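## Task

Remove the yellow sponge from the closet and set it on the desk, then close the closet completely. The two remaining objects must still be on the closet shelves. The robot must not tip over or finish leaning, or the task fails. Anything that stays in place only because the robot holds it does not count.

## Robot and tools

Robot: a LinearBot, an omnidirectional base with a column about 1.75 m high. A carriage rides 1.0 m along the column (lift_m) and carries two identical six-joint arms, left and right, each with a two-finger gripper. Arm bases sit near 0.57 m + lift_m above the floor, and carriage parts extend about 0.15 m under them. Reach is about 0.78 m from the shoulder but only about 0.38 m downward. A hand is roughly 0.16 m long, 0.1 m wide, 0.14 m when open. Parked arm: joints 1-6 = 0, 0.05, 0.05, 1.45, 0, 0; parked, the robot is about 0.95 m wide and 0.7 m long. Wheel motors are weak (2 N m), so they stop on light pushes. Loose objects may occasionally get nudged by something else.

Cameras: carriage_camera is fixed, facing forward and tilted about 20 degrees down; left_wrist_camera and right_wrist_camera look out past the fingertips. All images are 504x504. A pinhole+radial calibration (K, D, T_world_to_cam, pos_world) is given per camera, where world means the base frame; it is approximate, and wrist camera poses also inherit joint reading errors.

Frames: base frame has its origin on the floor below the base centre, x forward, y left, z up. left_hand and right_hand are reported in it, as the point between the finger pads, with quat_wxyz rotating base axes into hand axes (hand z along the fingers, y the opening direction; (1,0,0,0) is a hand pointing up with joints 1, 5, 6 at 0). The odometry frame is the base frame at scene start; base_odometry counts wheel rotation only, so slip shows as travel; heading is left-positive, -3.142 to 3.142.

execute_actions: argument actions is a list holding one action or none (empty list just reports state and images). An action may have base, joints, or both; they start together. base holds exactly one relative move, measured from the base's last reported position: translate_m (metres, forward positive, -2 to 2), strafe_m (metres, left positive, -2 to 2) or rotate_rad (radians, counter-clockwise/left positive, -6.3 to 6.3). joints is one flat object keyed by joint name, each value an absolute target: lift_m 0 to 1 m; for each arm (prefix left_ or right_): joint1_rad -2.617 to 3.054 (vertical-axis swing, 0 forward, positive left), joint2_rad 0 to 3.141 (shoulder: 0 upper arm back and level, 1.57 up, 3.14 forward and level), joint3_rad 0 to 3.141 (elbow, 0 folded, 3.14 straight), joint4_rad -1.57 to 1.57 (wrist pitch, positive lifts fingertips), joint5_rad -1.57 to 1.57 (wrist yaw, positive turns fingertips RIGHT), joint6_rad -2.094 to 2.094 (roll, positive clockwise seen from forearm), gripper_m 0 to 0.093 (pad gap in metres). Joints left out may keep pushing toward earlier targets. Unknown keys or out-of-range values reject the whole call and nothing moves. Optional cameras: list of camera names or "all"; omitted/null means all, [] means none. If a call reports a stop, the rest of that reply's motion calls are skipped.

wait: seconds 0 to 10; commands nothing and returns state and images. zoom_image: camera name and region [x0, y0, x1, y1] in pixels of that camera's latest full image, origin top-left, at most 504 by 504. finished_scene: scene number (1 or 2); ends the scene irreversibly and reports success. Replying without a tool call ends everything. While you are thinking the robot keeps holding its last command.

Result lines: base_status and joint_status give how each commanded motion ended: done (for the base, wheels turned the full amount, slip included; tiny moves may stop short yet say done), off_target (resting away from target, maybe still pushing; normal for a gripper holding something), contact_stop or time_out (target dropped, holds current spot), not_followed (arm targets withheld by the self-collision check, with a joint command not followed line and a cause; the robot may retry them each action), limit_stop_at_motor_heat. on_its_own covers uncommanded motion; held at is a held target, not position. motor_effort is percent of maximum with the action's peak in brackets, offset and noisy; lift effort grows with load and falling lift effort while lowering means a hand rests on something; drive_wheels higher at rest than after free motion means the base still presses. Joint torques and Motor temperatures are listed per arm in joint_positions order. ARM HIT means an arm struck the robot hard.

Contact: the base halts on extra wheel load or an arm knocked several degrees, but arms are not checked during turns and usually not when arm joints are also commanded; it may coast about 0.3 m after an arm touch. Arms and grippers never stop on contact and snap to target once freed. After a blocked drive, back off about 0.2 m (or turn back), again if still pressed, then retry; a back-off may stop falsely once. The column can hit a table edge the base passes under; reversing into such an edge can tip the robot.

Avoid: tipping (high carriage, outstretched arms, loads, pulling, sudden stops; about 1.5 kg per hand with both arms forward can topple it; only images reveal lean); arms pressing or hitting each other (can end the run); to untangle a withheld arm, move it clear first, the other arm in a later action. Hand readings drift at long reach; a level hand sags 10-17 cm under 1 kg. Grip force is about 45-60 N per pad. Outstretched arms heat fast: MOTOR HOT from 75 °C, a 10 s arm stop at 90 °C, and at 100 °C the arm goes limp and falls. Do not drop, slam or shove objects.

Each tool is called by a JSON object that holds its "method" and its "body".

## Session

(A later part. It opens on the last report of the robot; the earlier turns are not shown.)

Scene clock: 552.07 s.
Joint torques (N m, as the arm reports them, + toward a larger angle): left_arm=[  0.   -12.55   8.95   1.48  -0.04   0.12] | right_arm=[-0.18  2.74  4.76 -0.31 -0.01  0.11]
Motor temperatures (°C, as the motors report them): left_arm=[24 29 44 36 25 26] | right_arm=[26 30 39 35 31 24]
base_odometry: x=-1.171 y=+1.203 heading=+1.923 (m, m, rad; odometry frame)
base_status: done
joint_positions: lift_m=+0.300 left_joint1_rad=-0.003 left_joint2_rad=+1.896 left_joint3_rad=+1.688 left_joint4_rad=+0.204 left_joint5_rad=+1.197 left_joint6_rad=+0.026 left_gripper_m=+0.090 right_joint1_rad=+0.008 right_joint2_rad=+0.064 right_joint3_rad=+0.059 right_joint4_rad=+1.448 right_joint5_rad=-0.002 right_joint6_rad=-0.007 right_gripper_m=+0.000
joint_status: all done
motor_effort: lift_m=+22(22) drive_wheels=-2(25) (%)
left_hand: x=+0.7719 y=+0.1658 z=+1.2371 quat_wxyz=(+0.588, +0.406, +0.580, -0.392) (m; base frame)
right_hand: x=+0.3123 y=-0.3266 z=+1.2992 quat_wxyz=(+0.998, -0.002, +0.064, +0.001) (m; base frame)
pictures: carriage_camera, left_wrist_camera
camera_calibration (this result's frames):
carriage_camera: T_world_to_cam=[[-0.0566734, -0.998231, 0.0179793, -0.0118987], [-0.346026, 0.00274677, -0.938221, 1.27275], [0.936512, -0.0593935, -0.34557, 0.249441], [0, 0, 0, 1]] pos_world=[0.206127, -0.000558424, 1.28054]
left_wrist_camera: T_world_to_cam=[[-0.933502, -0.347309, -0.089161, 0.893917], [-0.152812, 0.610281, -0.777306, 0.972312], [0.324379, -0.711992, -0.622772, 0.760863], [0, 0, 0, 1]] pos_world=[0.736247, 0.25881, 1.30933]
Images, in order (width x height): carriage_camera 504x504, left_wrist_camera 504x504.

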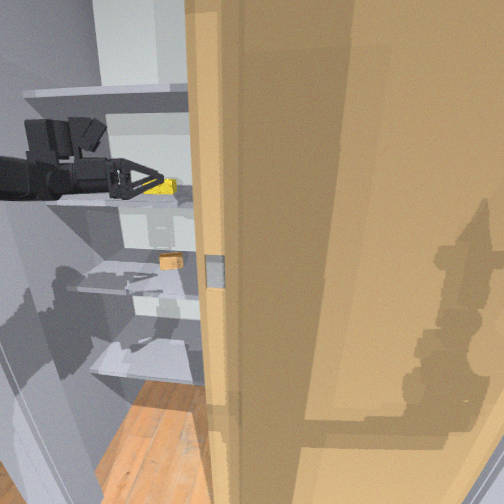

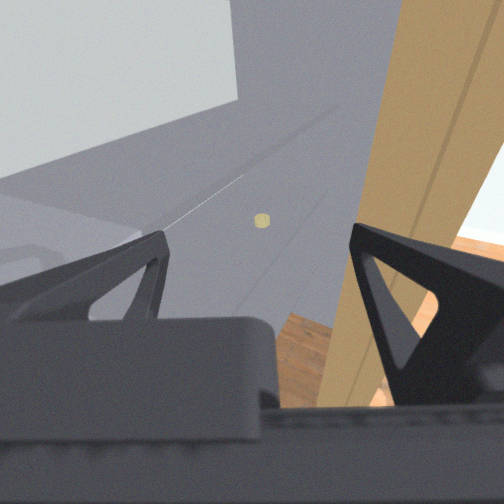

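{"method": "execute_actions", "body": {"actions": [{"base":{"strafe_m":-0.1},"joints":{"left_joint5_rad":0,"lift_m":0.235,"left_gripper_m":0.0}}], "cameras": []}}

{"method": "execute_actions", "body": {"actions": [{"base":{"translate_m":0.12}}], "cameras": ["left_wrist_camera","carriage_camera"]}}

Scene clock: 562.90 s.
Joint torques (N m, as the arm reports them, + toward a larger angle): left_arm=[ -0.04 -13.38   9.3    1.97  -0.13   0.1 ] | right_arm=[-0.19  2.81  4.76 -0.3  -0.02  0.1 ]
Motor temperatures (°C, as the motors report them): left_arm=[24 33 45 35 25 26] | right_arm=[26 30 38 34 31 24]
base_odometry: x=-1.077 y=+1.237 heading=+1.923 (m, m, rad; odometry frame)
base_status: done
joint_positions: lift_m=+0.235 left_joint1_rad=-0.002 left_joint2_rad=+1.899 left_joint3_rad=+1.689 left_joint4_rad=+0.195 left_joint5_rad=+0.005 left_joint6_rad=+0.026 left_gripper_m=+0.000 right_joint1_rad=+0.008 right_joint2_rad=+0.064 right_joint3_rad=+0.059 right_joint4_rad=+1.448 right_joint5_rad=-0.002 right_joint6_rad=-0.007 right_gripper_m=+0.000
joint_status: all done
motor_effort: lift_m=+16(16) drive_wheels=-5(23) (%)
left_hand: x=+0.8822 y=+0.3252 z=+1.1692 quat_wxyz=(+0.702, +0.012, +0.712, +0.007) (m; base frame)
right_hand: x=+0.3123 y=-0.3267 z=+1.2349 quat_wxyz=(+0.998, -0.001, +0.064, +0.001) (m; base frame)
pictures: none
No camera images: the call's "cameras" was empty. Leave "cameras" out to get every camera's image.

Scene clock: 564.70 s.
Joint torques (N m, as the arm reports them, + toward a larger angle): left_arm=[  0.01 -13.38   9.23   1.91  -0.13   0.11] | right_arm=[-0.2   2.83  4.73 -0.32 -0.01  0.11]
Motor temperatures (°C, as the motors report them): left_arm=[24 34 45 35 25 26] | right_arm=[26 30 38 34 31 24]
base_odometry: x=-1.118 y=+1.350 heading=+1.922 (m, m, rad; odometry frame)
base_status: done
joint_positions: lift_m=+0.235 left_joint1_rad=-0.002 left_joint2_rad=+1.899 left_joint3_rad=+1.689 left_joint4_rad=+0.199 left_joint5_rad=+0.005 left_joint6_rad=+0.026 left_gripper_m=+0.000 right_joint1_rad=+0.008 right_joint2_rad=+0.064 right_joint3_rad=+0.059 right_joint4_rad=+1.448 right_joint5_rad=-0.002 right_joint6_rad=-0.007 right_gripper_m=+0.000
joint_status: not commanded
motor_effort: lift_m=+16(16) drive_wheels=-5(25) (%)
left_hand: x=+0.8822 y=+0.3252 z=+1.1700 quat_wxyz=(+0.703, +0.012, +0.711, +0.007) (m; base frame)
right_hand: x=+0.3122 y=-0.3267 z=+1.2350 quat_wxyz=(+0.998, -0.001, +0.064, +0.001) (m; base frame)
pictures: carriage_camera, left_wrist_camera
camera_calibration (this result's frames):
carriage_camera: T_world_to_cam=[[-0.0566734, -0.998231, 0.0179793, -0.010743], [-0.346026, 0.00274677, -0.938221, 1.21245], [0.936512, -0.0593935, -0.34557, 0.227229], [0, 0, 0, 1]] pos_world=[0.206127, -0.000558424, 1.21626]
left_wrist_camera: T_world_to_cam=[[-0.0221947, -0.995433, -0.092847, 0.457344], [-0.631283, 0.0859677, -0.770773, 1.42468], [0.775235, 0.0415056, -0.630308, 0.162816], [0, 0, 0, 1]] pos_world=[0.783303, 0.326022, 1.24319]
Images, in order (width x height): carriage_camera 504x504, left_wrist_camera 504x504.

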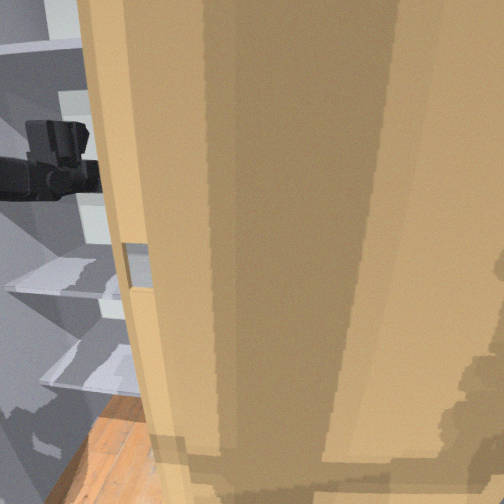

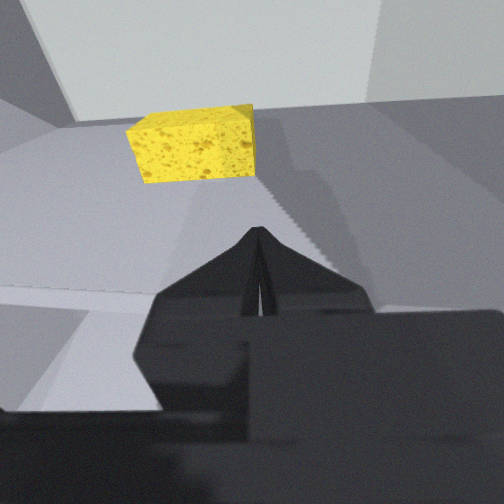

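{"method": "execute_actions", "body": {"actions": [{"base":{"strafe_m":0.02}}], "cameras": []}}

{"method": "execute_actions", "body": {"actions": [{"base":{"translate_m":0.13}}], "cameras": ["left_wrist_camera"]}}

{"method": "execute_actions", "body": {"actions": [{"base":{"translate_m":-0.12},"joints":{"left_gripper_m":0.09}}], "cameras": ["left_wrist_camera"]}}

Scene clock: 572.30 s.
Joint torques (N m, as the arm reports them, + toward a larger angle): left_arm=[ -0.07 -13.35   9.32   1.92  -0.12   0.12] | right_arm=[-0.2   2.85  4.67 -0.32 -0.01  0.11]
Motor temperatures (°C, as the motors report them): left_arm=[24 37 45 37 25 26] | right_arm=[25 30 38 34 30 24]
base_odometry: x=-1.137 y=+1.343 heading=+1.921 (m, m, rad; odometry frame)
base_status: done
joint_positions: lift_m=+0.235 left_joint1_rad=-0.002 left_joint2_rad=+1.899 left_joint3_rad=+1.689 left_joint4_rad=+0.198 left_joint5_rad=+0.003 left_joint6_rad=+0.026 left_gripper_m=+0.000 right_joint1_rad=+0.008 right_joint2_rad=+0.064 right_joint3_rad=+0.059 right_joint4_rad=+1.448 right_joint5_rad=-0.002 right_joint6_rad=-0.007 right_gripper_m=+0.000
joint_status: not commanded
motor_effort: lift_m=+16(16) drive_wheels=-6(19) (%)
left_hand: x=+0.8822 y=+0.3257 z=+1.1699 quat_wxyz=(+0.703, +0.011, +0.711, +0.008) (m; base frame)
right_hand: x=+0.3122 y=-0.3267 z=+1.2350 quat_wxyz=(+0.998, -0.001, +0.064, +0.001) (m; base frame)
pictures: none
No camera images: the call's "cameras" was empty. Leave "cameras" out to get every camera's image.

Scene clock: 574.13 s.
Joint torques (N m, as the arm reports them, + toward a larger angle): left_arm=[ -0.08 -12.67   8.99   1.6   -0.11   0.12] | right_arm=[-0.19  2.83  4.76 -0.31 -0.02  0.11]
Motor temperatures (°C, as the motors report them): left_arm=[24 37 45 36 25 26] | right_arm=[25 30 38 33 30 24]
base_odometry: x=-1.182 y=+1.465 heading=+1.922 (m, m, rad; odometry frame)
base_status: done
joint_positions: lift_m=+0.235 left_joint1_rad=-0.002 left_joint2_rad=+1.892 left_joint3_rad=+1.693 left_joint4_rad=+0.237 left_joint5_rad=+0.004 left_joint6_rad=+0.023 left_gripper_m=+0.000 right_joint1_rad=+0.008 right_joint2_rad=+0.064 right_joint3_rad=+0.059 right_joint4_rad=+1.449 right_joint5_rad=-0.002 right_joint6_rad=-0.007 right_gripper_m=+0.000
joint_status: not commanded
motor_effort: lift_m=+16(16) drive_wheels=-8(28) (%)
left_hand: x=+0.8802 y=+0.3255 z=+1.1857 quat_wxyz=(+0.721, +0.010, +0.693, +0.006) (m; base frame)
right_hand: x=+0.3120 y=-0.3267 z=+1.2350 quat_wxyz=(+0.998, -0.001, +0.063, +0.001) (m; base frame)
pictures: left_wrist_camera
camera_calibration (this result's frames):
left_wrist_camera: T_world_to_cam=[[-0.0169061, -0.995771, -0.0903044, 0.451491], [-0.592064, 0.0827504, -0.801632, 1.43858], [0.805714, 0.0399135, -0.590958, 0.101241], [0, 0, 0, 1]] pos_world=[0.77779, 0.326498, 1.25381]
Images, in order (width x height): left_wrist_camera 504x504.

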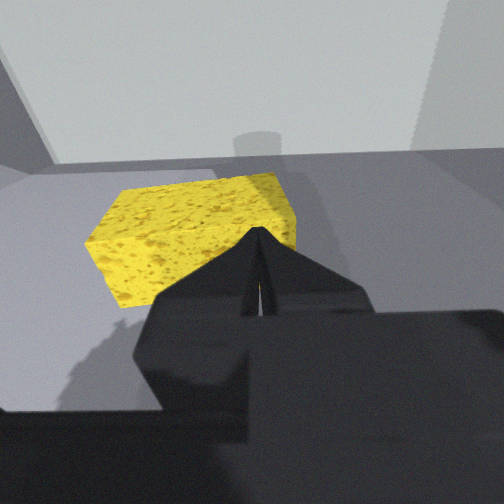

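Scene clock: 575.83 s.
Joint torques (N m, as the arm reports them, + toward a larger angle): left_arm=[ -0.16 -12.65   8.91   1.88  -0.07   0.12] | right_arm=[-0.2   2.84  4.75 -0.32 -0.02  0.1 ]
Motor temperatures (°C, as the motors report them): left_arm=[24 37 45 37 25 26] | right_arm=[25 30 38 33 30 24]
base_odometry: x=-1.141 y=+1.353 heading=+1.922 (m, m, rad; odometry frame)
base_status: done
joint_positions: lift_m=+0.235 left_joint1_rad=-0.001 left_joint2_rad=+1.892 left_joint3_rad=+1.693 left_joint4_rad=+0.208 left_joint5_rad=-0.003 left_joint6_rad=+0.025 left_gripper_m=+0.090 right_joint1_rad=+0.008 right_joint2_rad=+0.064 right_joint3_rad=+0.059 right_joint4_rad=+1.449 right_joint5_rad=-0.002 right_joint6_rad=-0.007 right_gripper_m=+0.000
joint_status: all done
motor_effort: lift_m=+16(16) drive_wheels=-13(33) (%)
left_hand: x=+0.8804 y=+0.3274 z=+1.1784 quat_wxyz=(+0.710, +0.008, +0.704, +0.010) (m; base frame)
right_hand: x=+0.3121 y=-0.3267 z=+1.2350 quat_wxyz=(+0.998, -0.001, +0.064, +0.001) (m; base frame)
pictures: left_wrist_camera
camera_calibration (this result's frames):
left_wrist_camera: T_world_to_cam=[[-0.0112092, -0.995693, -0.0920283, 0.44975], [-0.616329, 0.0793527, -0.78348, 1.43374], [0.787409, 0.0479375, -0.614564, 0.138005], [0, 0, 0, 1]] pos_world=[0.780034, 0.327426, 1.24951]
Images, in order (width x height): left_wrist_camera 504x504.

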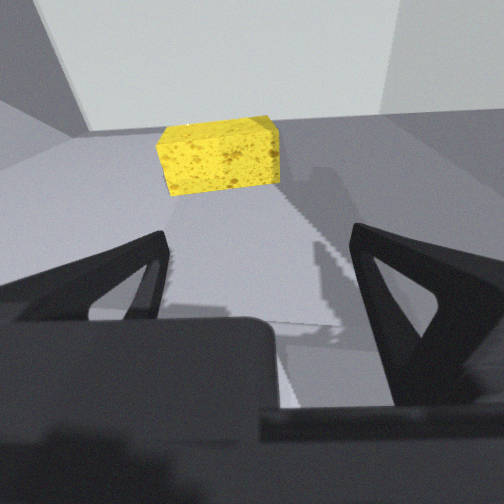

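{"method": "execute_actions", "body": {"actions": [{"base":{"strafe_m":0.035},"joints":{"left_joint2_rad":1.9,"left_joint3_rad":1.95,"left_joint4_rad":-1.05,"left_joint6_rad":1.57,"lift_m":0.27}}], "cameras": ["left_wrist_camera","carriage_camera"]}}

Scene clock: 585.63 s.
Joint torques (N m, as the arm reports them, + toward a larger angle): left_arm=[ -0.22 -11.63   7.54   1.22  -0.01   0.07] | right_arm=[-0.18  2.8   4.83 -0.31 -0.02  0.11]
Motor temperatures (°C, as the motors report them): left_arm=[24 39 46 37 25 26] | right_arm=[25 30 38 33 30 24]
base_odometry: x=-1.173 y=+1.341 heading=+1.922 (m, m, rad; odometry frame)
base_status: done
joint_positions: lift_m=+0.270 left_joint1_rad=+0.001 left_joint2_rad=+1.893 left_joint3_rad=+1.950 left_joint4_rad=-1.046 left_joint5_rad=-0.002 left_joint6_rad=+1.562 left_gripper_m=+0.090 right_joint1_rad=+0.008 right_joint2_rad=+0.064 right_joint3_rad=+0.059 right_joint4_rad=+1.448 right_joint5_rad=-0.001 right_joint6_rad=-0.006 right_gripper_m=+0.000
joint_status: all done
motor_effort: lift_m=+22(27) drive_wheels=+12(29) (%)
left_hand: x=+0.7590 y=+0.3278 z=+1.0683 quat_wxyz=(+0.203, +0.674, +0.681, +0.202) (m; base frame)
right_hand: x=+0.3124 y=-0.3268 z=+1.2690 quat_wxyz=(+0.998, -0.001, +0.064, +0.001) (m; base frame)
pictures: carriage_camera, left_wrist_camera
camera_calibration (this result's frames):
carriage_camera: T_world_to_cam=[[-0.0566734, -0.998231, 0.0179793, -0.0113586], [-0.346026, 0.00274677, -0.938221, 1.24457], [0.936512, -0.0593935, -0.34557, 0.23906], [0, 0, 0, 1]] pos_world=[0.206127, -0.000558424, 1.2505]
left_wrist_camera: T_world_to_cam=[[-0.842075, 0.0573181, -0.536306, 1.19869], [-0.298213, 0.779051, 0.551496, -0.62433], [0.449421, 0.624335, -0.638927, 0.259532], [0, 0, 0, 1]] pos_world=[0.706564, 0.255644, 1.153]
Images, in order (width x height): carriage_camera 504x504, left_wrist_camera 504x504.

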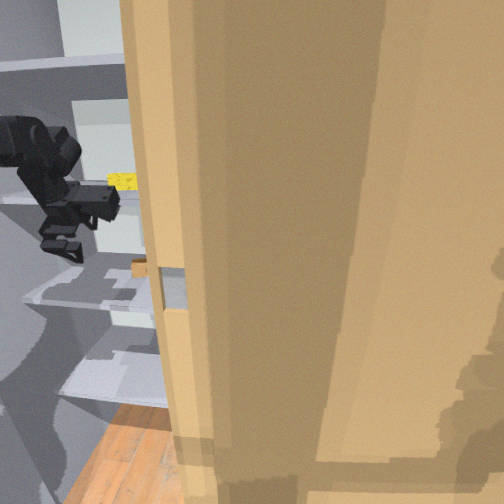

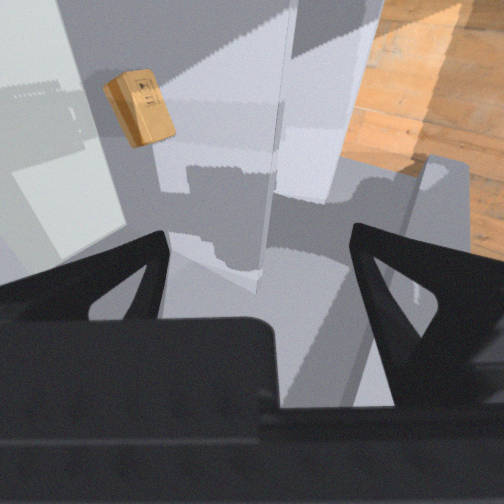

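{"method": "execute_actions", "body": {"actions": [{"joints":{"left_joint4_rad":-0.7,"lift_m":0.37}}], "cameras": []}}

{"method": "execute_actions", "body": {"actions": [{"base":{"translate_m":0.1}}], "cameras": ["left_wrist_camera","carriage_camera"]}}

Scene clock: 594.30 s.
Joint torques (N m, as the arm reports them, + toward a larger angle): left_arm=[ -0.26 -12.48   8.02   1.63  -0.03   0.05] | right_arm=[-0.18  2.78  4.8  -0.36 -0.02  0.11]
Motor temperatures (°C, as the motors report them): left_arm=[24 40 45 36 25 26] | right_arm=[25 30 38 32 30 24]
base_odometry: x=-1.173 y=+1.341 heading=+1.922 (m, m, rad; odometry frame)
base_status: not commanded
joint_positions: lift_m=+0.370 left_joint1_rad=+0.001 left_joint2_rad=+1.896 left_joint3_rad=+1.950 left_joint4_rad=-0.694 left_joint5_rad=-0.002 left_joint6_rad=+1.562 left_gripper_m=+0.090 right_joint1_rad=+0.008 right_joint2_rad=+0.064 right_joint3_rad=+0.059 right_joint4_rad=+1.448 right_joint5_rad=-0.001 right_joint6_rad=-0.006 right_gripper_m=+0.000
joint_status: all done
motor_effort: lift_m=+22(26) drive_wheels=+11(15) (%)
left_hand: x=+0.8219 y=+0.3279 z=+1.2259 quat_wxyz=(+0.318, +0.629, +0.635, +0.316) (m; base frame)
right_hand: x=+0.3124 y=-0.3268 z=+1.3690 quat_wxyz=(+0.998, -0.001, +0.064, +0.001) (m; base frame)
pictures: none
No camera images: the call's "cameras" was empty. Leave "cameras" out to get every camera's image.

Scene clock: 595.97 s.
Joint torques (N m, as the arm reports them, + toward a larger angle): left_arm=[ -0.21 -12.39   7.96   1.65  -0.03   0.07] | right_arm=[-0.2   2.82  4.81 -0.3  -0.02  0.11]
Motor temperatures (°C, as the motors report them): left_arm=[24 40 45 36 25 26] | right_arm=[25 30 38 32 30 24]
base_odometry: x=-1.208 y=+1.435 heading=+1.923 (m, m, rad; odometry frame)
base_status: done
joint_positions: lift_m=+0.370 left_joint1_rad=+0.000 left_joint2_rad=+1.896 left_joint3_rad=+1.950 left_joint4_rad=-0.698 left_joint5_rad=-0.001 left_joint6_rad=+1.562 left_gripper_m=+0.090 right_joint1_rad=+0.008 right_joint2_rad=+0.064 right_joint3_rad=+0.059 right_joint4_rad=+1.449 right_joint5_rad=-0.001 right_joint6_rad=-0.006 right_gripper_m=+0.000
joint_status: not commanded
motor_effort: lift_m=+22(22) drive_wheels=-10(26) (%)
left_hand: x=+0.8214 y=+0.3276 z=+1.2252 quat_wxyz=(+0.317, +0.629, +0.636, +0.315) (m; base frame)
right_hand: x=+0.3123 y=-0.3268 z=+1.3690 quat_wxyz=(+0.998, -0.001, +0.064, +0.001) (m; base frame)
pictures: carriage_camera, left_wrist_camera
camera_calibration (this result's frames):
carriage_camera: T_world_to_cam=[[-0.0566734, -0.998231, 0.0179793, -0.0131562], [-0.346026, 0.00274677, -0.938221, 1.33837], [0.936512, -0.0593935, -0.34557, 0.273611], [0, 0, 0, 1]] pos_world=[0.206127, -0.000558424, 1.35048]
left_wrist_camera: T_world_to_cam=[[-0.610855, 0.0576873, -0.789638, 1.4558], [-0.466744, 0.779372, 0.418006, -0.390204], [0.639535, 0.6239, -0.449159, -0.056623], [0, 0, 0, 1]] pos_world=[0.743368, 0.25546, 1.28723]
Images, in order (width x height): carriage_camera 504x504, left_wrist_camera 504x504.

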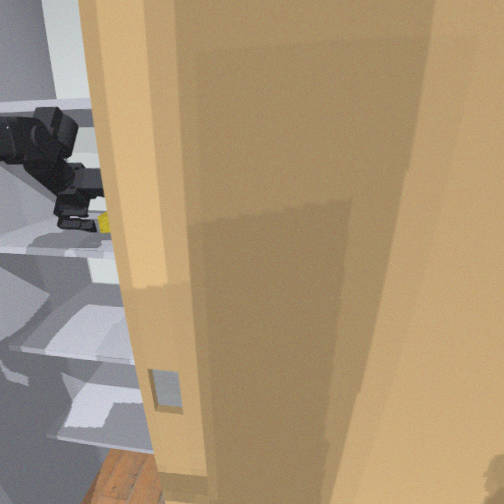

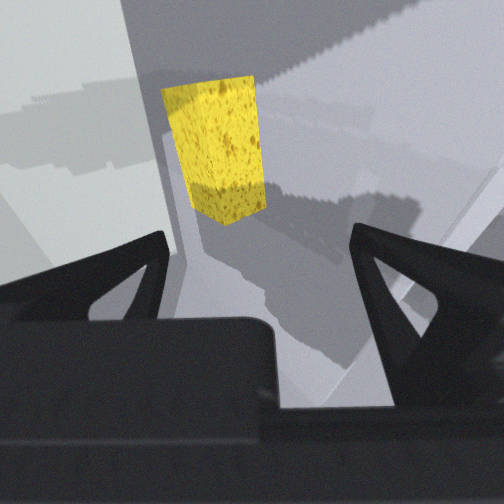

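{"method": "execute_actions", "body": {"actions": [{"base":{"strafe_m":-0.09}}], "cameras": []}}

{"method": "execute_actions", "body": {"actions": [{"base":{"translate_m":0.08},"joints":{"lift_m":0.35}}], "cameras": ["left_wrist_camera"]}}

Scene clock: 602.43 s.
Joint torques (N m, as the arm reports them, + toward a larger angle): left_arm=[ -0.27 -12.49   8.02   1.67  -0.04   0.06] | right_arm=[-0.18  2.81  4.81 -0.31 -0.02  0.11]
Motor temperatures (°C, as the motors report them): left_arm=[24 41 45 37 25 26] | right_arm=[25 30 38 32 29 24]
base_odometry: x=-1.123 y=+1.466 heading=+1.923 (m, m, rad; odometry frame)
base_status: done
joint_positions: lift_m=+0.370 left_joint1_rad=+0.001 left_joint2_rad=+1.896 left_joint3_rad=+1.950 left_joint4_rad=-0.698 left_joint5_rad=-0.001 left_joint6_rad=+1.562 left_gripper_m=+0.090 right_joint1_rad=+0.008 right_joint2_rad=+0.064 right_joint3_rad=+0.059 right_joint4_rad=+1.449 right_joint5_rad=-0.001 right_joint6_rad=-0.006 right_gripper_m=+0.000
joint_status: not commanded
motor_effort: lift_m=+22(22) drive_wheels=-5(25) (%)
left_hand: x=+0.8214 y=+0.3278 z=+1.2252 quat_wxyz=(+0.317, +0.629, +0.636, +0.315) (m; base frame)
right_hand: x=+0.3123 y=-0.3268 z=+1.3690 quat_wxyz=(+0.998, -0.001, +0.064, +0.001) (m; base frame)
pictures: none
No camera images: the call's "cameras" was empty. Leave "cameras" out to get every camera's image.

Scene clock: 603.67 s.
Joint torques (N m, as the arm reports them, + toward a larger angle): left_arm=[ -0.07 -12.99   7.91   1.68  -0.04   0.06] | right_arm=[ 2.88  3.47  4.9  -0.72  0.    0.16]
Motor temperatures (°C, as the motors report them): left_arm=[24 41 45 37 25 26] | right_arm=[25 30 38 32 29 24]
base_odometry: x=-1.137 y=+1.497 heading=+1.918 (m, m, rad; odometry frame)
base_status: translate_m contact_stop (by the wheels' count: +0.034 of +0.080)
joint_positions: lift_m=+0.350 left_joint1_rad=-0.001 left_joint2_rad=+1.902 left_joint3_rad=+1.950 left_joint4_rad=-0.700 left_joint5_rad=-0.001 left_joint6_rad=+1.562 left_gripper_m=+0.090 right_joint1_rad=-0.030 right_joint2_rad=+0.057 right_joint3_rad=+0.056 right_joint4_rad=+1.477 right_joint5_rad=-0.002 right_joint6_rad=-0.010 right_gripper_m=+0.000
joint_status: all done
motor_effort: lift_m=+17(17) drive_wheels=+35(89) (%)
left_hand: x=+0.8222 y=+0.3268 z=+1.2023 quat_wxyz=(+0.315, +0.631, +0.636, +0.312) (m; base frame)
right_hand: x=+0.3037 y=-0.3276 z=+1.3498 quat_wxyz=(+0.999, -0.001, +0.047, -0.020) (m; base frame)
pictures: left_wrist_camera
camera_calibration (this result's frames):
left_wrist_camera: T_world_to_cam=[[-0.617047, 0.0587841, -0.784728, 1.43701], [-0.461834, 0.780357, 0.421606, -0.38834], [0.637152, 0.622565, -0.454368, -0.0583081], [0, 0, 0, 1]] pos_world=[0.744502, 0.254872, 1.26489]
Images, in order (width x height): left_wrist_camera 504x504.

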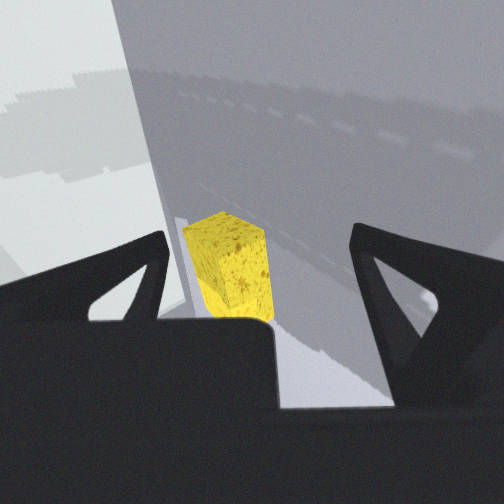

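{"method": "execute_actions", "body": {"actions": [{"base":{"translate_m":-0.03},"joints":{"left_joint2_rad":2.05,"left_joint3_rad":2.12,"left_joint4_rad":-0.75,"lift_m":0.34}}], "cameras": ["left_wrist_camera"]}}

Scene clock: 608.93 s.
Joint torques (N m, as the arm reports them, + toward a larger angle): left_arm=[ -0.15 -11.77   8.71   1.45  -0.05   0.05] | right_arm=[ 1.54  3.4   4.88 -0.55 -0.01  0.12]
Motor temperatures (°C, as the motors report them): left_arm=[24 42 45 37 25 26] | right_arm=[25 30 38 32 29 24]
base_odometry: x=-1.127 y=+1.469 heading=+1.919 (m, m, rad; odometry frame)
base_status: done
joint_positions: lift_m=+0.340 left_joint1_rad=+0.000 left_joint2_rad=+2.025 left_joint3_rad=+2.109 left_joint4_rad=-0.720 left_joint5_rad=-0.001 left_joint6_rad=+1.563 left_gripper_m=+0.090 right_joint1_rad=-0.013 right_joint2_rad=+0.057 right_joint3_rad=+0.056 right_joint4_rad=+1.466 right_joint5_rad=-0.002 right_joint6_rad=-0.007 right_gripper_m=+0.000
joint_status: all done
motor_effort: lift_m=+16(15) drive_wheels=+2(35) (%)
left_hand: x=+0.8517 y=+0.3273 z=+1.1916 quat_wxyz=(+0.319, +0.629, +0.634, +0.317) (m; base frame)
right_hand: x=+0.3065 y=-0.3272 z=+1.3397 quat_wxyz=(+0.999, -0.001, +0.053, -0.010) (m; base frame)
pictures: left_wrist_camera
camera_calibration (this result's frames):
left_wrist_camera: T_world_to_cam=[[-0.605019, 0.0590725, -0.794016, 1.44759], [-0.468455, 0.779964, 0.414977, -0.356845], [0.643818, 0.62303, -0.444221, -0.100165], [0, 0, 0, 1]] pos_world=[0.773143, 0.255219, 1.253]
Images, in order (width x height): left_wrist_camera 504x504.

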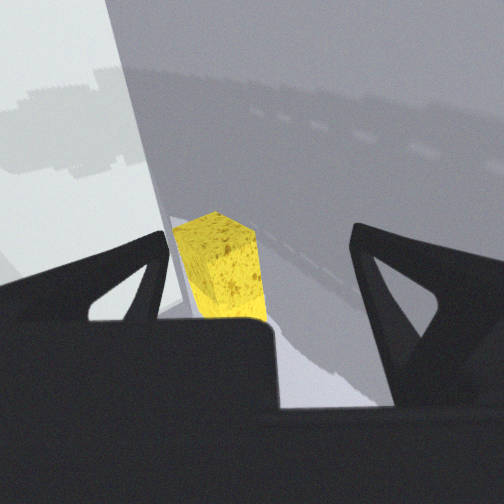

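{"method": "execute_actions", "body": {"actions": [{"joints":{"left_gripper_m":0.0}}], "cameras": ["left_wrist_camera"]}}

{"method": "execute_actions", "body": {"actions": [{"joints":{"lift_m":0.37,"left_gripper_m":0.0}}], "cameras": []}}

{"method": "execute_actions", "body": {"actions": [{"base":{"translate_m":-0.4},"joints":{"left_gripper_m":0.0}}], "cameras": ["left_wrist_camera","carriage_camera"]}}

Scene clock: 615.83 s.
Joint torques (N m, as the arm reports them, + toward a larger angle): left_arm=[ -0.09 -12.53   8.67   1.56  -0.03   0.04] | right_arm=[ 1.49  3.39  4.92 -0.55 -0.02  0.11]
Motor temperatures (°C, as the motors report them): left_arm=[24 43 45 37 25 26] | right_arm=[25 30 38 31 29 23]
base_odometry: x=-1.127 y=+1.469 heading=+1.919 (m, m, rad; odometry frame)
base_status: not commanded
joint_positions: lift_m=+0.340 left_joint1_rad=+0.000 left_joint2_rad=+2.031 left_joint3_rad=+2.109 left_joint4_rad=-0.738 left_joint5_rad=-0.001 left_joint6_rad=+1.563 left_gripper_m=+0.000 right_joint1_rad=-0.013 right_joint2_rad=+0.057 right_joint3_rad=+0.056 right_joint4_rad=+1.466 right_joint5_rad=-0.002 right_joint6_rad=-0.007 right_gripper_m=+0.000
joint_status: all done
motor_effort: lift_m=+16(16) drive_wheels=+5(5) (%)
left_hand: x=+0.8502 y=+0.3273 z=+1.1846 quat_wxyz=(+0.312, +0.633, +0.638, +0.310) (m; base frame)
right_hand: x=+0.3065 y=-0.3272 z=+1.3397 quat_wxyz=(+0.999, -0.001, +0.053, -0.010) (m; base frame)
pictures: left_wrist_camera
camera_calibration (this result's frames):
left_wrist_camera: T_world_to_cam=[[-0.623925, 0.0590763, -0.779248, 1.43968], [-0.458347, 0.779962, 0.426118, -0.376435], [0.632957, 0.623032, -0.459561, -0.0748995], [0, 0, 0, 1]] pos_world=[0.773122, 0.255219, 1.24785]
Images, in order (width x height): left_wrist_camera 504x504.

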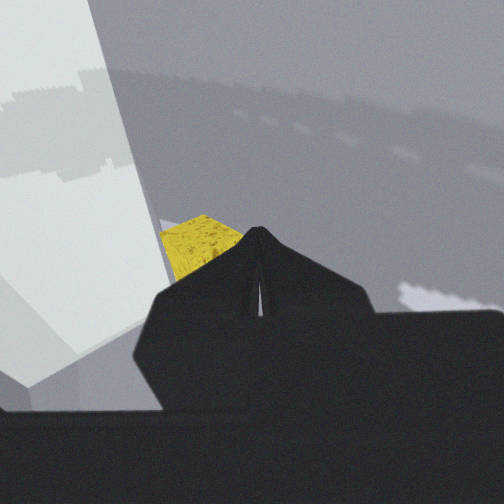

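Scene clock: 616.47 s.
Joint torques (N m, as the arm reports them, + toward a larger angle): left_arm=[ -0.19 -13.8    8.48   1.59  -0.03   0.06] | right_arm=[ 1.49  3.4   4.99 -0.51 -0.01  0.11]
Motor temperatures (°C, as the motors report them): left_arm=[24 43 45 37 25 26] | right_arm=[25 30 38 31 29 23]
base_odometry: x=-1.127 y=+1.469 heading=+1.919 (m, m, rad; odometry frame)
base_status: not commanded
joint_positions: lift_m=+0.370 left_joint1_rad=+0.000 left_joint2_rad=+2.044 left_joint3_rad=+2.111 left_joint4_rad=-0.745 left_joint5_rad=-0.001 left_joint6_rad=+1.563 left_gripper_m=+0.000 right_joint1_rad=-0.013 right_joint2_rad=+0.057 right_joint3_rad=+0.056 right_joint4_rad=+1.463 right_joint5_rad=-0.002 right_joint6_rad=-0.007 right_gripper_m=+0.000
joint_status: all done
motor_effort: lift_m=+22(27) drive_wheels=+5(3) (%)
left_hand: x=+0.8513 y=+0.3273 z=+1.2067 quat_wxyz=(+0.306, +0.635, +0.640, +0.304) (m; base frame)
right_hand: x=+0.3072 y=-0.3272 z=+1.3688 quat_wxyz=(+0.998, -0.001, +0.054, -0.010) (m; base frame)
pictures: none
No camera images: the call's "cameras" was empty. Leave "cameras" out to get every camera's image.

Scene clock: 619.40 s.
Joint torques (N m, as the arm reports them, + toward a larger angle): left_arm=[ -0.17 -13.72   8.43   1.6   -0.03   0.06] | right_arm=[ 1.47  3.39  4.99 -0.5  -0.01  0.11]
Motor temperatures (°C, as the motors report them): left_arm=[24 43 45 37 25 26] | right_arm=[25 30 38 31 29 23]
base_odometry: x=-0.991 y=+1.093 heading=+1.919 (m, m, rad; odometry frame)
base_status: done
joint_positions: lift_m=+0.370 left_joint1_rad=+0.000 left_joint2_rad=+2.044 left_joint3_rad=+2.111 left_joint4_rad=-0.746 left_joint5_rad=-0.001 left_joint6_rad=+1.563 left_gripper_m=+0.000 right_joint1_rad=-0.013 right_joint2_rad=+0.057 right_joint3_rad=+0.056 right_joint4_rad=+1.461 right_joint5_rad=-0.002 right_joint6_rad=-0.007 right_gripper_m=+0.000
joint_status: all done
motor_effort: lift_m=+22(22) drive_wheels=-4(26) (%)
left_hand: x=+0.8512 y=+0.3273 z=+1.2065 quat_wxyz=(+0.306, +0.635, +0.641, +0.304) (m; base frame)
right_hand: x=+0.3076 y=-0.3272 z=+1.3688 quat_wxyz=(+0.998, -0.001, +0.055, -0.010) (m; base frame)
pictures: carriage_camera, left_wrist_camera
camera_calibration (this result's frames):
carriage_camera: T_world_to_cam=[[-0.0566734, -0.998231, 0.0179793, -0.0131562], [-0.346026, 0.00274677, -0.938221, 1.33838], [0.936512, -0.0593935, -0.34557, 0.273612], [0, 0, 0, 1]] pos_world=[0.206127, -0.000558424, 1.35048]
left_wrist_camera: T_world_to_cam=[[-0.637796, 0.059079, -0.767936, 1.45554], [-0.450634, 0.779961, 0.43427, -0.401716], [0.624616, 0.623034, -0.470832, -0.0447607], [0, 0, 0, 1]] pos_world=[0.775268, 0.255219, 1.27114]
Images, in order (width x height): carriage_camera 504x504, left_wrist_camera 504x504.

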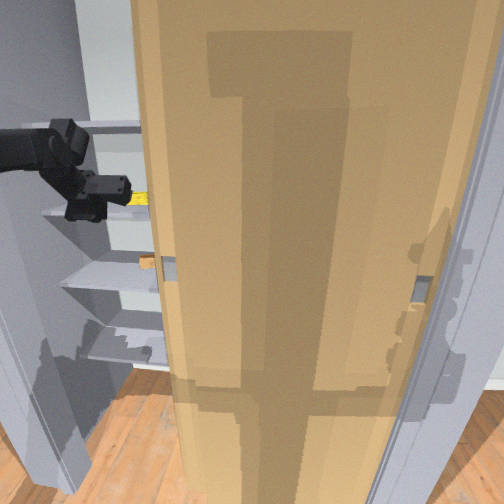

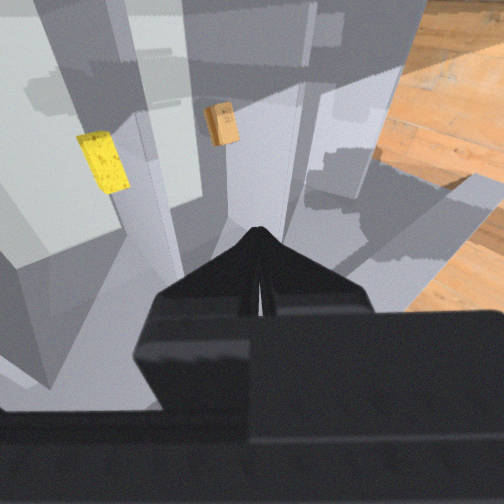

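{"method": "execute_actions", "body": {"actions": [{"joints":{"right_joint1_rad":-1.5,"lift_m":0.4,"left_joint2_rad":2.0}}], "cameras": []}}

{"method": "execute_actions", "body": {"actions": [{"base":{"translate_m":0.5}}], "cameras": ["left_wrist_camera","carriage_camera"]}}

Scene clock: 627.17 s.
Joint torques (N m, as the arm reports them, + toward a larger angle): left_arm=[ -0.18 -13.82   8.5    1.69  -0.03   0.06] | right_arm=[-0.21  3.39  4.93 -0.48 -0.02  0.1 ]
Motor temperatures (°C, as the motors report them): left_arm=[24 45 45 37 25 26] | right_arm=[25 30 38 31 29 23]
base_odometry: x=-0.991 y=+1.093 heading=+1.919 (m, m, rad; odometry frame)
base_status: not commanded
joint_positions: lift_m=+0.400 left_joint1_rad=+0.000 left_joint2_rad=+2.001 left_joint3_rad=+2.111 left_joint4_rad=-0.749 left_joint5_rad=-0.001 left_joint6_rad=+1.563 left_gripper_m=+0.000 right_joint1_rad=-1.492 right_joint2_rad=+0.057 right_joint3_rad=+0.056 right_joint4_rad=+1.460 right_joint5_rad=-0.002 right_joint6_rad=-0.007 right_gripper_m=+0.000
joint_status: all done
motor_effort: lift_m=+22(26) drive_wheels=-1(3) (%)
left_hand: x=+0.8435 y=+0.3273 z=+1.2599 quat_wxyz=(+0.319, +0.629, +0.634, +0.317) (m; base frame)
right_hand: x=+0.2816 y=-0.3559 z=+1.3988 quat_wxyz=(+0.731, +0.037, +0.042, -0.680) (m; base frame)
pictures: none
No camera images: the call's "cameras" was empty. Leave "cameras" out to get every camera's image.

Scene clock: 630.40 s.
Joint torques (N m, as the arm reports them, + toward a larger angle): left_arm=[ -0.28 -17.22  10.9    2.05  -0.04   0.02] | right_arm=[ 1.92  3.78  4.78 -0.73 -0.89  0.26]
Motor temperatures (°C, as the motors report them): left_arm=[24 46 46 38 25 26] | right_arm=[25 30 38 31 29 23]
base_odometry: x=-1.142 y=+1.511 heading=+1.922 (m, m, rad; odometry frame)
base_status: translate_m contact_stop (by the wheels' count: +0.445 of +0.500)
joint_positions: lift_m=+0.400 left_joint1_rad=+0.001 left_joint2_rad=+2.032 left_joint3_rad=+2.077 left_joint4_rad=-0.809 left_joint5_rad=+0.000 left_joint6_rad=+1.566 left_gripper_m=+0.000 right_joint1_rad=-1.517 right_joint2_rad=+0.052 right_joint3_rad=+0.057 right_joint4_rad=+1.479 right_joint5_rad=+0.082 right_joint6_rad=-0.021 right_gripper_m=+0.000
joint_status: not commanded
motor_effort: lift_m=+22(23) drive_wheels=+14(89) (%)
left_hand: x=+0.8361 y=+0.3278 z=+1.2166 quat_wxyz=(+0.278, +0.649, +0.652, +0.277) (m; base frame)
right_hand: x=+0.2662 y=-0.3503 z=+1.3989 quat_wxyz=(+0.716, +0.059, +0.004, -0.696) (m; base frame)
pictures: carriage_camera, left_wrist_camera
camera_calibration (this result's frames):
carriage_camera: T_world_to_cam=[[-0.0566734, -0.998231, 0.0179793, -0.0136947], [-0.346026, 0.00274677, -0.938221, 1.36647], [0.936512, -0.0593935, -0.34557, 0.283961], [0, 0, 0, 1]] pos_world=[0.206127, -0.000558424, 1.38043]
left_wrist_camera: T_world_to_cam=[[-0.701175, 0.0621019, -0.71028, 1.4355], [-0.410364, 0.779505, 0.473258, -0.49429], [0.583057, 0.62331, -0.521085, 0.0648373], [0, 0, 0, 1]] pos_world=[0.765893, 0.255741, 1.28732]
Images, in order (width x height): carriage_camera 504x504, left_wrist_camera 504x504.

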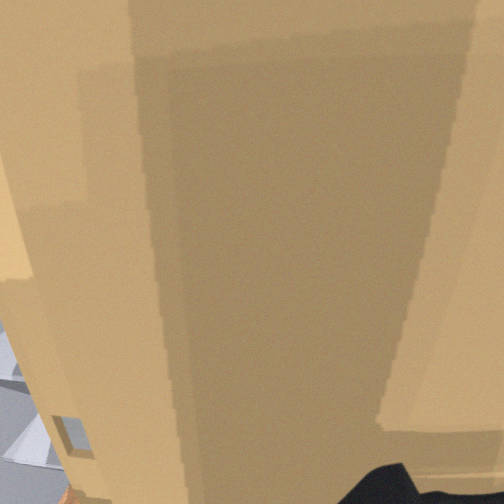

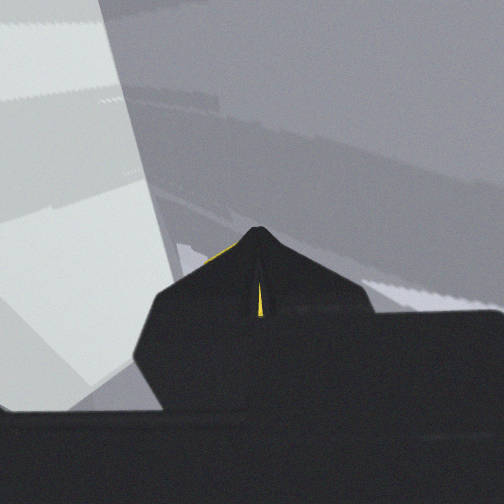

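{"method": "execute_actions", "body": {"actions": [{"base":{"translate_m":-0.22},"joints":{"lift_m":0.385,"left_joint2_rad":2.05}}], "cameras": ["left_wrist_camera","carriage_camera"]}}

Scene clock: 636.13 s.
Joint torques (N m, as the arm reports them, + toward a larger angle): left_arm=[ -0.31 -13.52   9.31   1.7   -0.04   0.03] | right_arm=[ 1.59  3.81  4.82 -0.58 -0.1   0.11]
Motor temperatures (°C, as the motors report them): left_arm=[24 48 47 39 25 26] | right_arm=[25 30 38 31 29 23]
base_odometry: x=-1.066 y=+1.305 heading=+1.921 (m, m, rad; odometry frame)
base_status: done
joint_positions: lift_m=+0.385 left_joint1_rad=+0.001 left_joint2_rad=+2.041 left_joint3_rad=+2.100 left_joint4_rad=-0.758 left_joint5_rad=+0.000 left_joint6_rad=+1.566 left_gripper_m=+0.000 right_joint1_rad=-1.514 right_joint2_rad=+0.052 right_joint3_rad=+0.057 right_joint4_rad=+1.466 right_joint5_rad=+0.006 right_joint6_rad=-0.007 right_gripper_m=+0.000
joint_status: all done
motor_effort: lift_m=+16(16) drive_wheels=-12(32) (%)
left_hand: x=+0.8479 y=+0.3278 z=+1.2167 quat_wxyz=(+0.299, +0.639, +0.643, +0.298) (m; base frame)
right_hand: x=+0.2795 y=-0.3527 z=+1.3851 quat_wxyz=(+0.724, +0.036, +0.034, -0.688) (m; base frame)
pictures: carriage_camera, left_wrist_camera
camera_calibration (this result's frames):
carriage_camera: T_world_to_cam=[[-0.0566734, -0.998231, 0.0179793, -0.0134403], [-0.346026, 0.00274677, -0.938221, 1.3532], [0.936512, -0.0593935, -0.34557, 0.279072], [0, 0, 0, 1]] pos_world=[0.206127, -0.000558424, 1.36628]
left_wrist_camera: T_world_to_cam=[[-0.653383, 0.0621472, -0.754472, 1.45703], [-0.440342, 0.779477, 0.44555, -0.430348], [0.615783, 0.623341, -0.481931, -0.0174095], [0, 0, 0, 1]] pos_world=[0.773223, 0.255747, 1.28264]
Images, in order (width x height): carriage_camera 504x504, left_wrist_camera 504x504.

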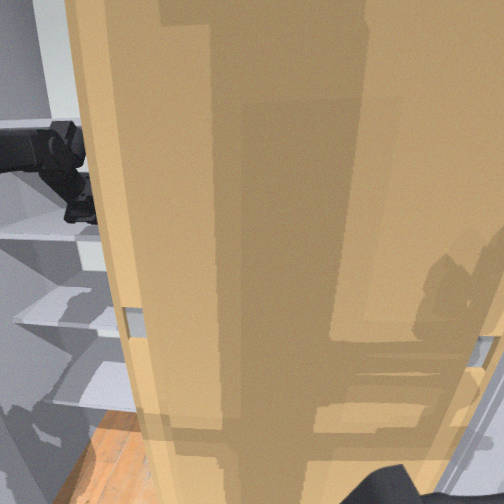

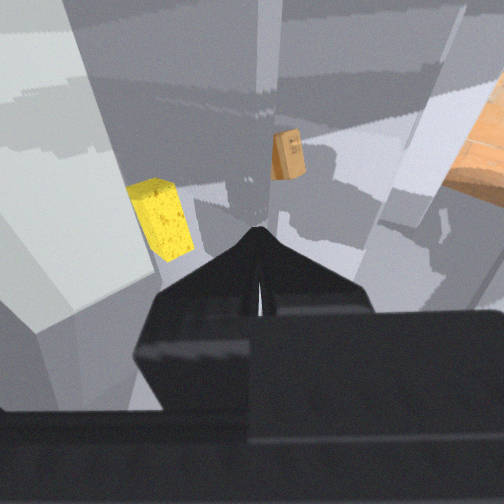

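{"method": "execute_actions", "body": {"actions": [{"base":{"translate_m":-0.15}}], "cameras": []}}

{"method": "execute_actions", "body": {"actions": [{"base":{"strafe_m":0.07},"joints":{"left_joint2_rad":1.9,"left_joint3_rad":1.7,"left_joint4_rad":0.2,"left_joint6_rad":0.03,"lift_m":0.24}}], "cameras": []}}

{"method": "execute_actions", "body": {"actions": [{"base":{"translate_m":0.25}}], "cameras": ["left_wrist_camera"]}}

Scene clock: 647.53 s.
Joint torques (N m, as the arm reports them, + toward a larger angle): left_arm=[ -0.16 -21.61   8.71  -0.34   2.34   1.86] | right_arm=[ 1.28  3.97  4.77 -0.49 -0.09  0.11]
Motor temperatures (°C, as the motors report them): left_arm=[24 50 48 39 26 26] | right_arm=[25 30 37 30 28 23]
base_odometry: x=-1.025 y=+1.191 heading=+1.916 (m, m, rad; odometry frame)
base_status: translate_m contact_stop (by the wheels' count: -0.121 of -0.150)
joint_positions: lift_m=+0.385 left_joint1_rad=-0.001 left_joint2_rad=+2.115 left_joint3_rad=+2.112 left_joint4_rad=-0.485 left_joint5_rad=-0.224 left_joint6_rad=+1.354 left_gripper_m=+0.000 right_joint1_rad=-1.510 right_joint2_rad=+0.052 right_joint3_rad=+0.057 right_joint4_rad=+1.461 right_joint5_rad=+0.004 right_joint6_rad=-0.007 right_gripper_m=+0.000
joint_status: not commanded
motor_effort: lift_m=+16(16) drive_wheels=+19(44) (%)
left_hand: x=+0.8944 y=+0.3651 z=+1.2370 quat_wxyz=(+0.339, +0.489, +0.700, +0.395) (m; base frame)
right_hand: x=+0.2799 y=-0.3539 z=+1.3848 quat_wxyz=(+0.725, +0.037, +0.037, -0.687) (m; base frame)
pictures: none
No camera images: the call's "cameras" was empty. Leave "cameras" out to get every camera's image.

not run: a stop came earlier in this reply.

not run: a stop came earlier in this reply.

{"method": "execute_actions", "body": {"actions": [{"base":{"translate_m":0.05},"joints":{"lift_m":0.41}}], "cameras": ["left_wrist_camera","carriage_camera"]}}

Scene clock: 656.30 s.
Joint torques (N m, as the arm reports them, + toward a larger angle): left_arm=[ -1.57 -15.28   8.42   1.53   0.11   0.06] | right_arm=[ 1.28  3.84  4.83 -0.5  -0.07  0.11]
Motor temperatures (°C, as the motors report them): left_arm=[24 57 48 37 29 28] | right_arm=[25 30 37 30 28 23]
base_odometry: x=-1.042 y=+1.238 heading=+1.917 (m, m, rad; odometry frame)
base_status: done
joint_positions: lift_m=+0.410 left_joint1_rad=+0.017 left_joint2_rad=+2.058 left_joint3_rad=+2.112 left_joint4_rad=-0.736 left_joint5_rad=-0.014 left_joint6_rad=+1.563 left_gripper_m=+0.000 right_joint1_rad=-1.510 right_joint2_rad=+0.052 right_joint3_rad=+0.057 right_joint4_rad=+1.460 right_joint5_rad=+0.003 right_joint6_rad=-0.006 right_gripper_m=+0.000
joint_status: all done
motor_effort: lift_m=+23(26) drive_wheels=-12(33) (%)
left_hand: x=+0.8547 y=+0.3391 z=+1.2410 quat_wxyz=(+0.298, +0.629, +0.648, +0.310) (m; base frame)
right_hand: x=+0.2802 y=-0.3543 z=+1.4089 quat_wxyz=(+0.725, +0.037, +0.038, -0.687) (m; base frame)
pictures: carriage_camera, left_wrist_camera
camera_calibration (this result's frames):
carriage_camera: T_world_to_cam=[[-0.0566734, -0.998231, 0.0179793, -0.0138742], [-0.346026, 0.00274677, -0.938221, 1.37584], [0.936512, -0.0593935, -0.34557, 0.287412], [0, 0, 0, 1]] pos_world=[0.206127, -0.000558424, 1.39041]
left_wrist_camera: T_world_to_cam=[[-0.641911, 0.048882, -0.765219, 1.48717], [-0.469467, 0.763995, 0.44262, -0.413233], [0.60626, 0.643368, -0.467469, -0.0335138], [0, 0, 0, 1]] pos_world=[0.780953, 0.264573, 1.30525]
Images, in order (width x height): carriage_camera 504x504, left_wrist_camera 504x504.

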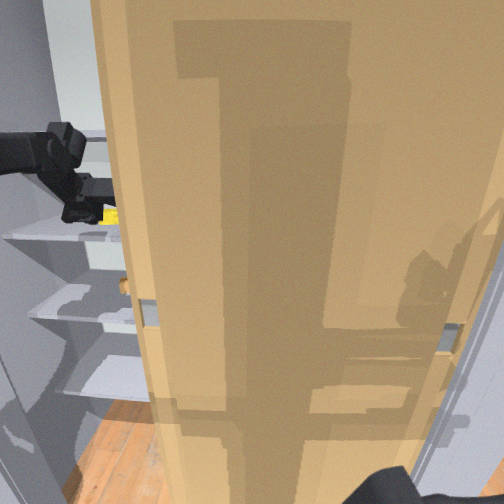

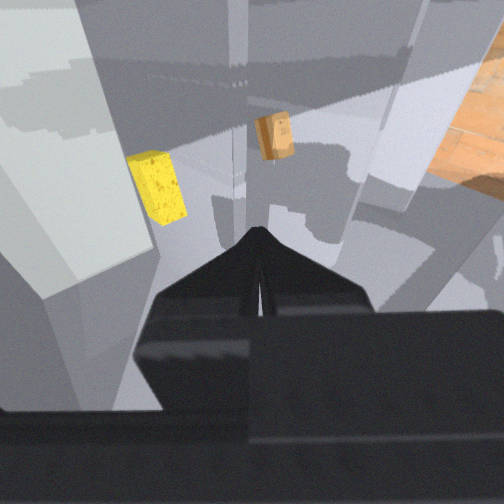

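{"method": "execute_actions", "body": {"actions": [{"base":{"strafe_m":0.07},"joints":{"left_joint4_rad":-0.3}}], "cameras": []}}

{"method": "execute_actions", "body": {"actions": [{"base":{"translate_m":-0.15},"joints":{"left_joint6_rad":0.03}}], "cameras": []}}

{"method": "execute_actions", "body": {"actions": [{"joints":{"left_joint2_rad":1.9,"left_joint3_rad":1.7,"left_joint4_rad":0.2,"lift_m":0.24}}], "cameras": []}}

{"method": "execute_actions", "body": {"actions": [{"base":{"translate_m":0.25}}], "cameras": ["left_wrist_camera","carriage_camera"]}}

Scene clock: 663.43 s.
Joint torques (N m, as the arm reports them, + toward a larger angle): left_arm=[ -0.44 -15.67   8.72   1.96  -0.02   0.02] | right_arm=[ 1.28  3.76  4.87 -0.49 -0.07  0.1 ]
Motor temperatures (°C, as the motors report them): left_arm=[24 58 48 37 28 27] | right_arm=[25 30 37 30 28 23]
base_odometry: x=-1.108 y=+1.214 heading=+1.918 (m, m, rad; odometry frame)
base_status: done
joint_positions: lift_m=+0.410 left_joint1_rad=+0.003 left_joint2_rad=+2.058 left_joint3_rad=+2.112 left_joint4_rad=-0.306 left_joint5_rad=-0.004 left_joint6_rad=+1.565 left_gripper_m=+0.000 right_joint1_rad=-1.510 right_joint2_rad=+0.052 right_joint3_rad=+0.057 right_joint4_rad=+1.459 right_joint5_rad=+0.003 right_joint6_rad=-0.006 right_gripper_m=+0.000
joint_status: all done
motor_effort: lift_m=+23(23) drive_wheels=-1(26) (%)
left_hand: x=+0.9021 y=+0.3298 z=+1.3348 quat_wxyz=(+0.433, +0.555, +0.562, +0.434) (m; base frame)
right_hand: x=+0.2802 y=-0.3544 z=+1.4089 quat_wxyz=(+0.725, +0.037, +0.038, -0.687) (m; base frame)
pictures: none
No camera images: the call's "cameras" was empty. Leave "cameras" out to get every camera's image.

Scene clock: 665.37 s.
Joint torques (N m, as the arm reports them, + toward a larger angle): left_arm=[ -0.44 -15.66   8.75   1.98  -0.05  -0.03] | right_arm=[ 1.35  3.73  4.9  -0.47 -0.07  0.11]
Motor temperatures (°C, as the motors report them): left_arm=[24 58 48 38 28 27] | right_arm=[25 30 37 30 28 23]
base_odometry: x=-1.057 y=+1.073 heading=+1.918 (m, m, rad; odometry frame)
base_status: done
joint_positions: lift_m=+0.410 left_joint1_rad=+0.003 left_joint2_rad=+2.058 left_joint3_rad=+2.112 left_joint4_rad=-0.304 left_joint5_rad=-0.004 left_joint6_rad=+0.038 left_gripper_m=+0.000 right_joint1_rad=-1.510 right_joint2_rad=+0.052 right_joint3_rad=+0.057 right_joint4_rad=+1.459 right_joint5_rad=+0.002 right_joint6_rad=-0.006 right_gripper_m=+0.000
joint_status: all done
motor_effort: lift_m=+23(23) drive_wheels=-4(24) (%)
left_hand: x=+0.9022 y=+0.3297 z=+1.3352 quat_wxyz=(+0.613, +0.013, +0.790, +0.014) (m; base frame)
right_hand: x=+0.2803 y=-0.3544 z=+1.4089 quat_wxyz=(+0.725, +0.037, +0.038, -0.687) (m; base frame)
pictures: none
No camera images: the call's "cameras" was empty. Leave "cameras" out to get every camera's image.

Scene clock: 666.70 s.
Joint torques (N m, as the arm reports them, + toward a larger angle): left_arm=[ -0.39 -13.96   8.18   2.04  -0.05  -0.03] | right_arm=[ 1.29  3.77  4.91 -0.49 -0.04  0.1 ]
Motor temperatures (°C, as the motors report them): left_arm=[24 58 47 38 27 27] | right_arm=[25 30 37 30 28 23]
base_odometry: x=-1.057 y=+1.073 heading=+1.918 (m, m, rad; odometry frame)
base_status: not commanded
joint_positions: lift_m=+0.240 left_joint1_rad=+0.003 left_joint2_rad=+1.904 left_joint3_rad=+1.704 left_joint4_rad=+0.185 left_joint5_rad=-0.004 left_joint6_rad=+0.038 left_gripper_m=+0.000 right_joint1_rad=-1.510 right_joint2_rad=+0.052 right_joint3_rad=+0.057 right_joint4_rad=+1.459 right_joint5_rad=+0.000 right_joint6_rad=-0.006 right_gripper_m=+0.000
joint_status: all done
motor_effort: lift_m=+16(16) drive_wheels=+0(7) (%)
left_hand: x=+0.8832 y=+0.3296 z=+1.1764 quat_wxyz=(+0.702, +0.011, +0.712, +0.016) (m; base frame)
right_hand: x=+0.2807 y=-0.3544 z=+1.2397 quat_wxyz=(+0.725, +0.036, +0.039, -0.686) (m; base frame)
pictures: none
No camera images: the call's "cameras" was empty. Leave "cameras" out to get every camera's image.

Scene clock: 669.10 s.
Joint torques (N m, as the arm reports them, + toward a larger angle): left_arm=[ -0.48 -13.83   8.16   1.94  -0.07  -0.04] | right_arm=[ 1.27  3.79  4.89 -0.48 -0.03  0.1 ]
Motor temperatures (°C, as the motors report them): left_arm=[24 58 47 39 27 27] | right_arm=[25 30 37 30 28 23]
base_odometry: x=-1.142 y=+1.308 heading=+1.919 (m, m, rad; odometry frame)
base_status: done
joint_positions: lift_m=+0.240 left_joint1_rad=+0.003 left_joint2_rad=+1.904 left_joint3_rad=+1.704 left_joint4_rad=+0.195 left_joint5_rad=-0.003 left_joint6_rad=+0.038 left_gripper_m=+0.000 right_joint1_rad=-1.510 right_joint2_rad=+0.052 right_joint3_rad=+0.057 right_joint4_rad=+1.459 right_joint5_rad=+0.000 right_joint6_rad=-0.006 right_gripper_m=+0.000
joint_status: not commanded
motor_effort: lift_m=+16(16) drive_wheels=-5(28) (%)
left_hand: x=+0.8833 y=+0.3295 z=+1.1788 quat_wxyz=(+0.705, +0.012, +0.709, +0.016) (m; base frame)
right_hand: x=+0.2808 y=-0.3545 z=+1.2397 quat_wxyz=(+0.725, +0.036, +0.039, -0.686) (m; base frame)
pictures: carriage_camera, left_wrist_camera
camera_calibration (this result's frames):
carriage_camera: T_world_to_cam=[[-0.0566734, -0.998231, 0.0179793, -0.0108321], [-0.346026, 0.00274677, -0.938221, 1.21709], [0.936512, -0.0593935, -0.34557, 0.22894], [0, 0, 0, 1]] pos_world=[0.206127, -0.000558424, 1.22121]
left_wrist_camera: T_world_to_cam=[[-0.00912697, -0.994414, -0.105159, 0.465101], [-0.627354, 0.0875861, -0.773793, 1.43128], [0.778681, 0.0589092, -0.624649, 0.151878], [0, 0, 0, 1]] pos_world=[0.783898, 0.328195, 1.25129]
Images, in order (width x height): carriage_camera 504x504, left_wrist_camera 504x504.

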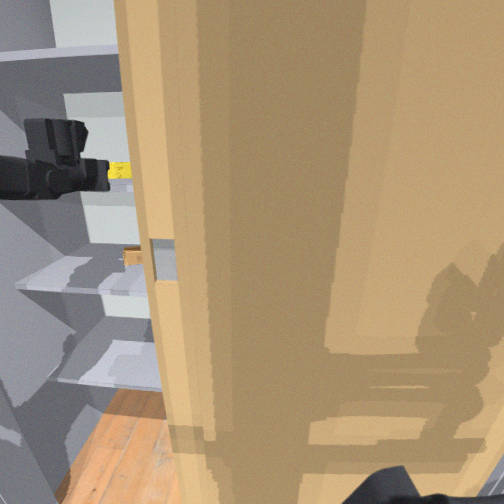

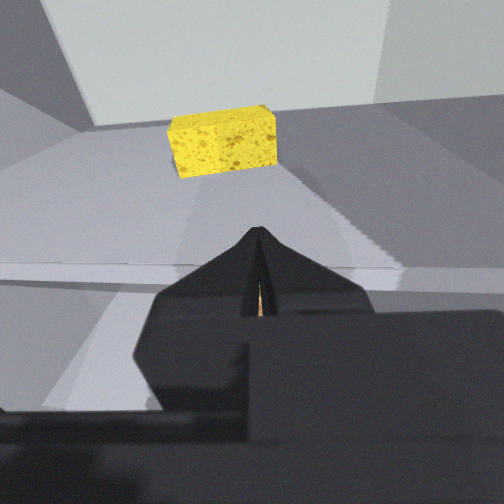

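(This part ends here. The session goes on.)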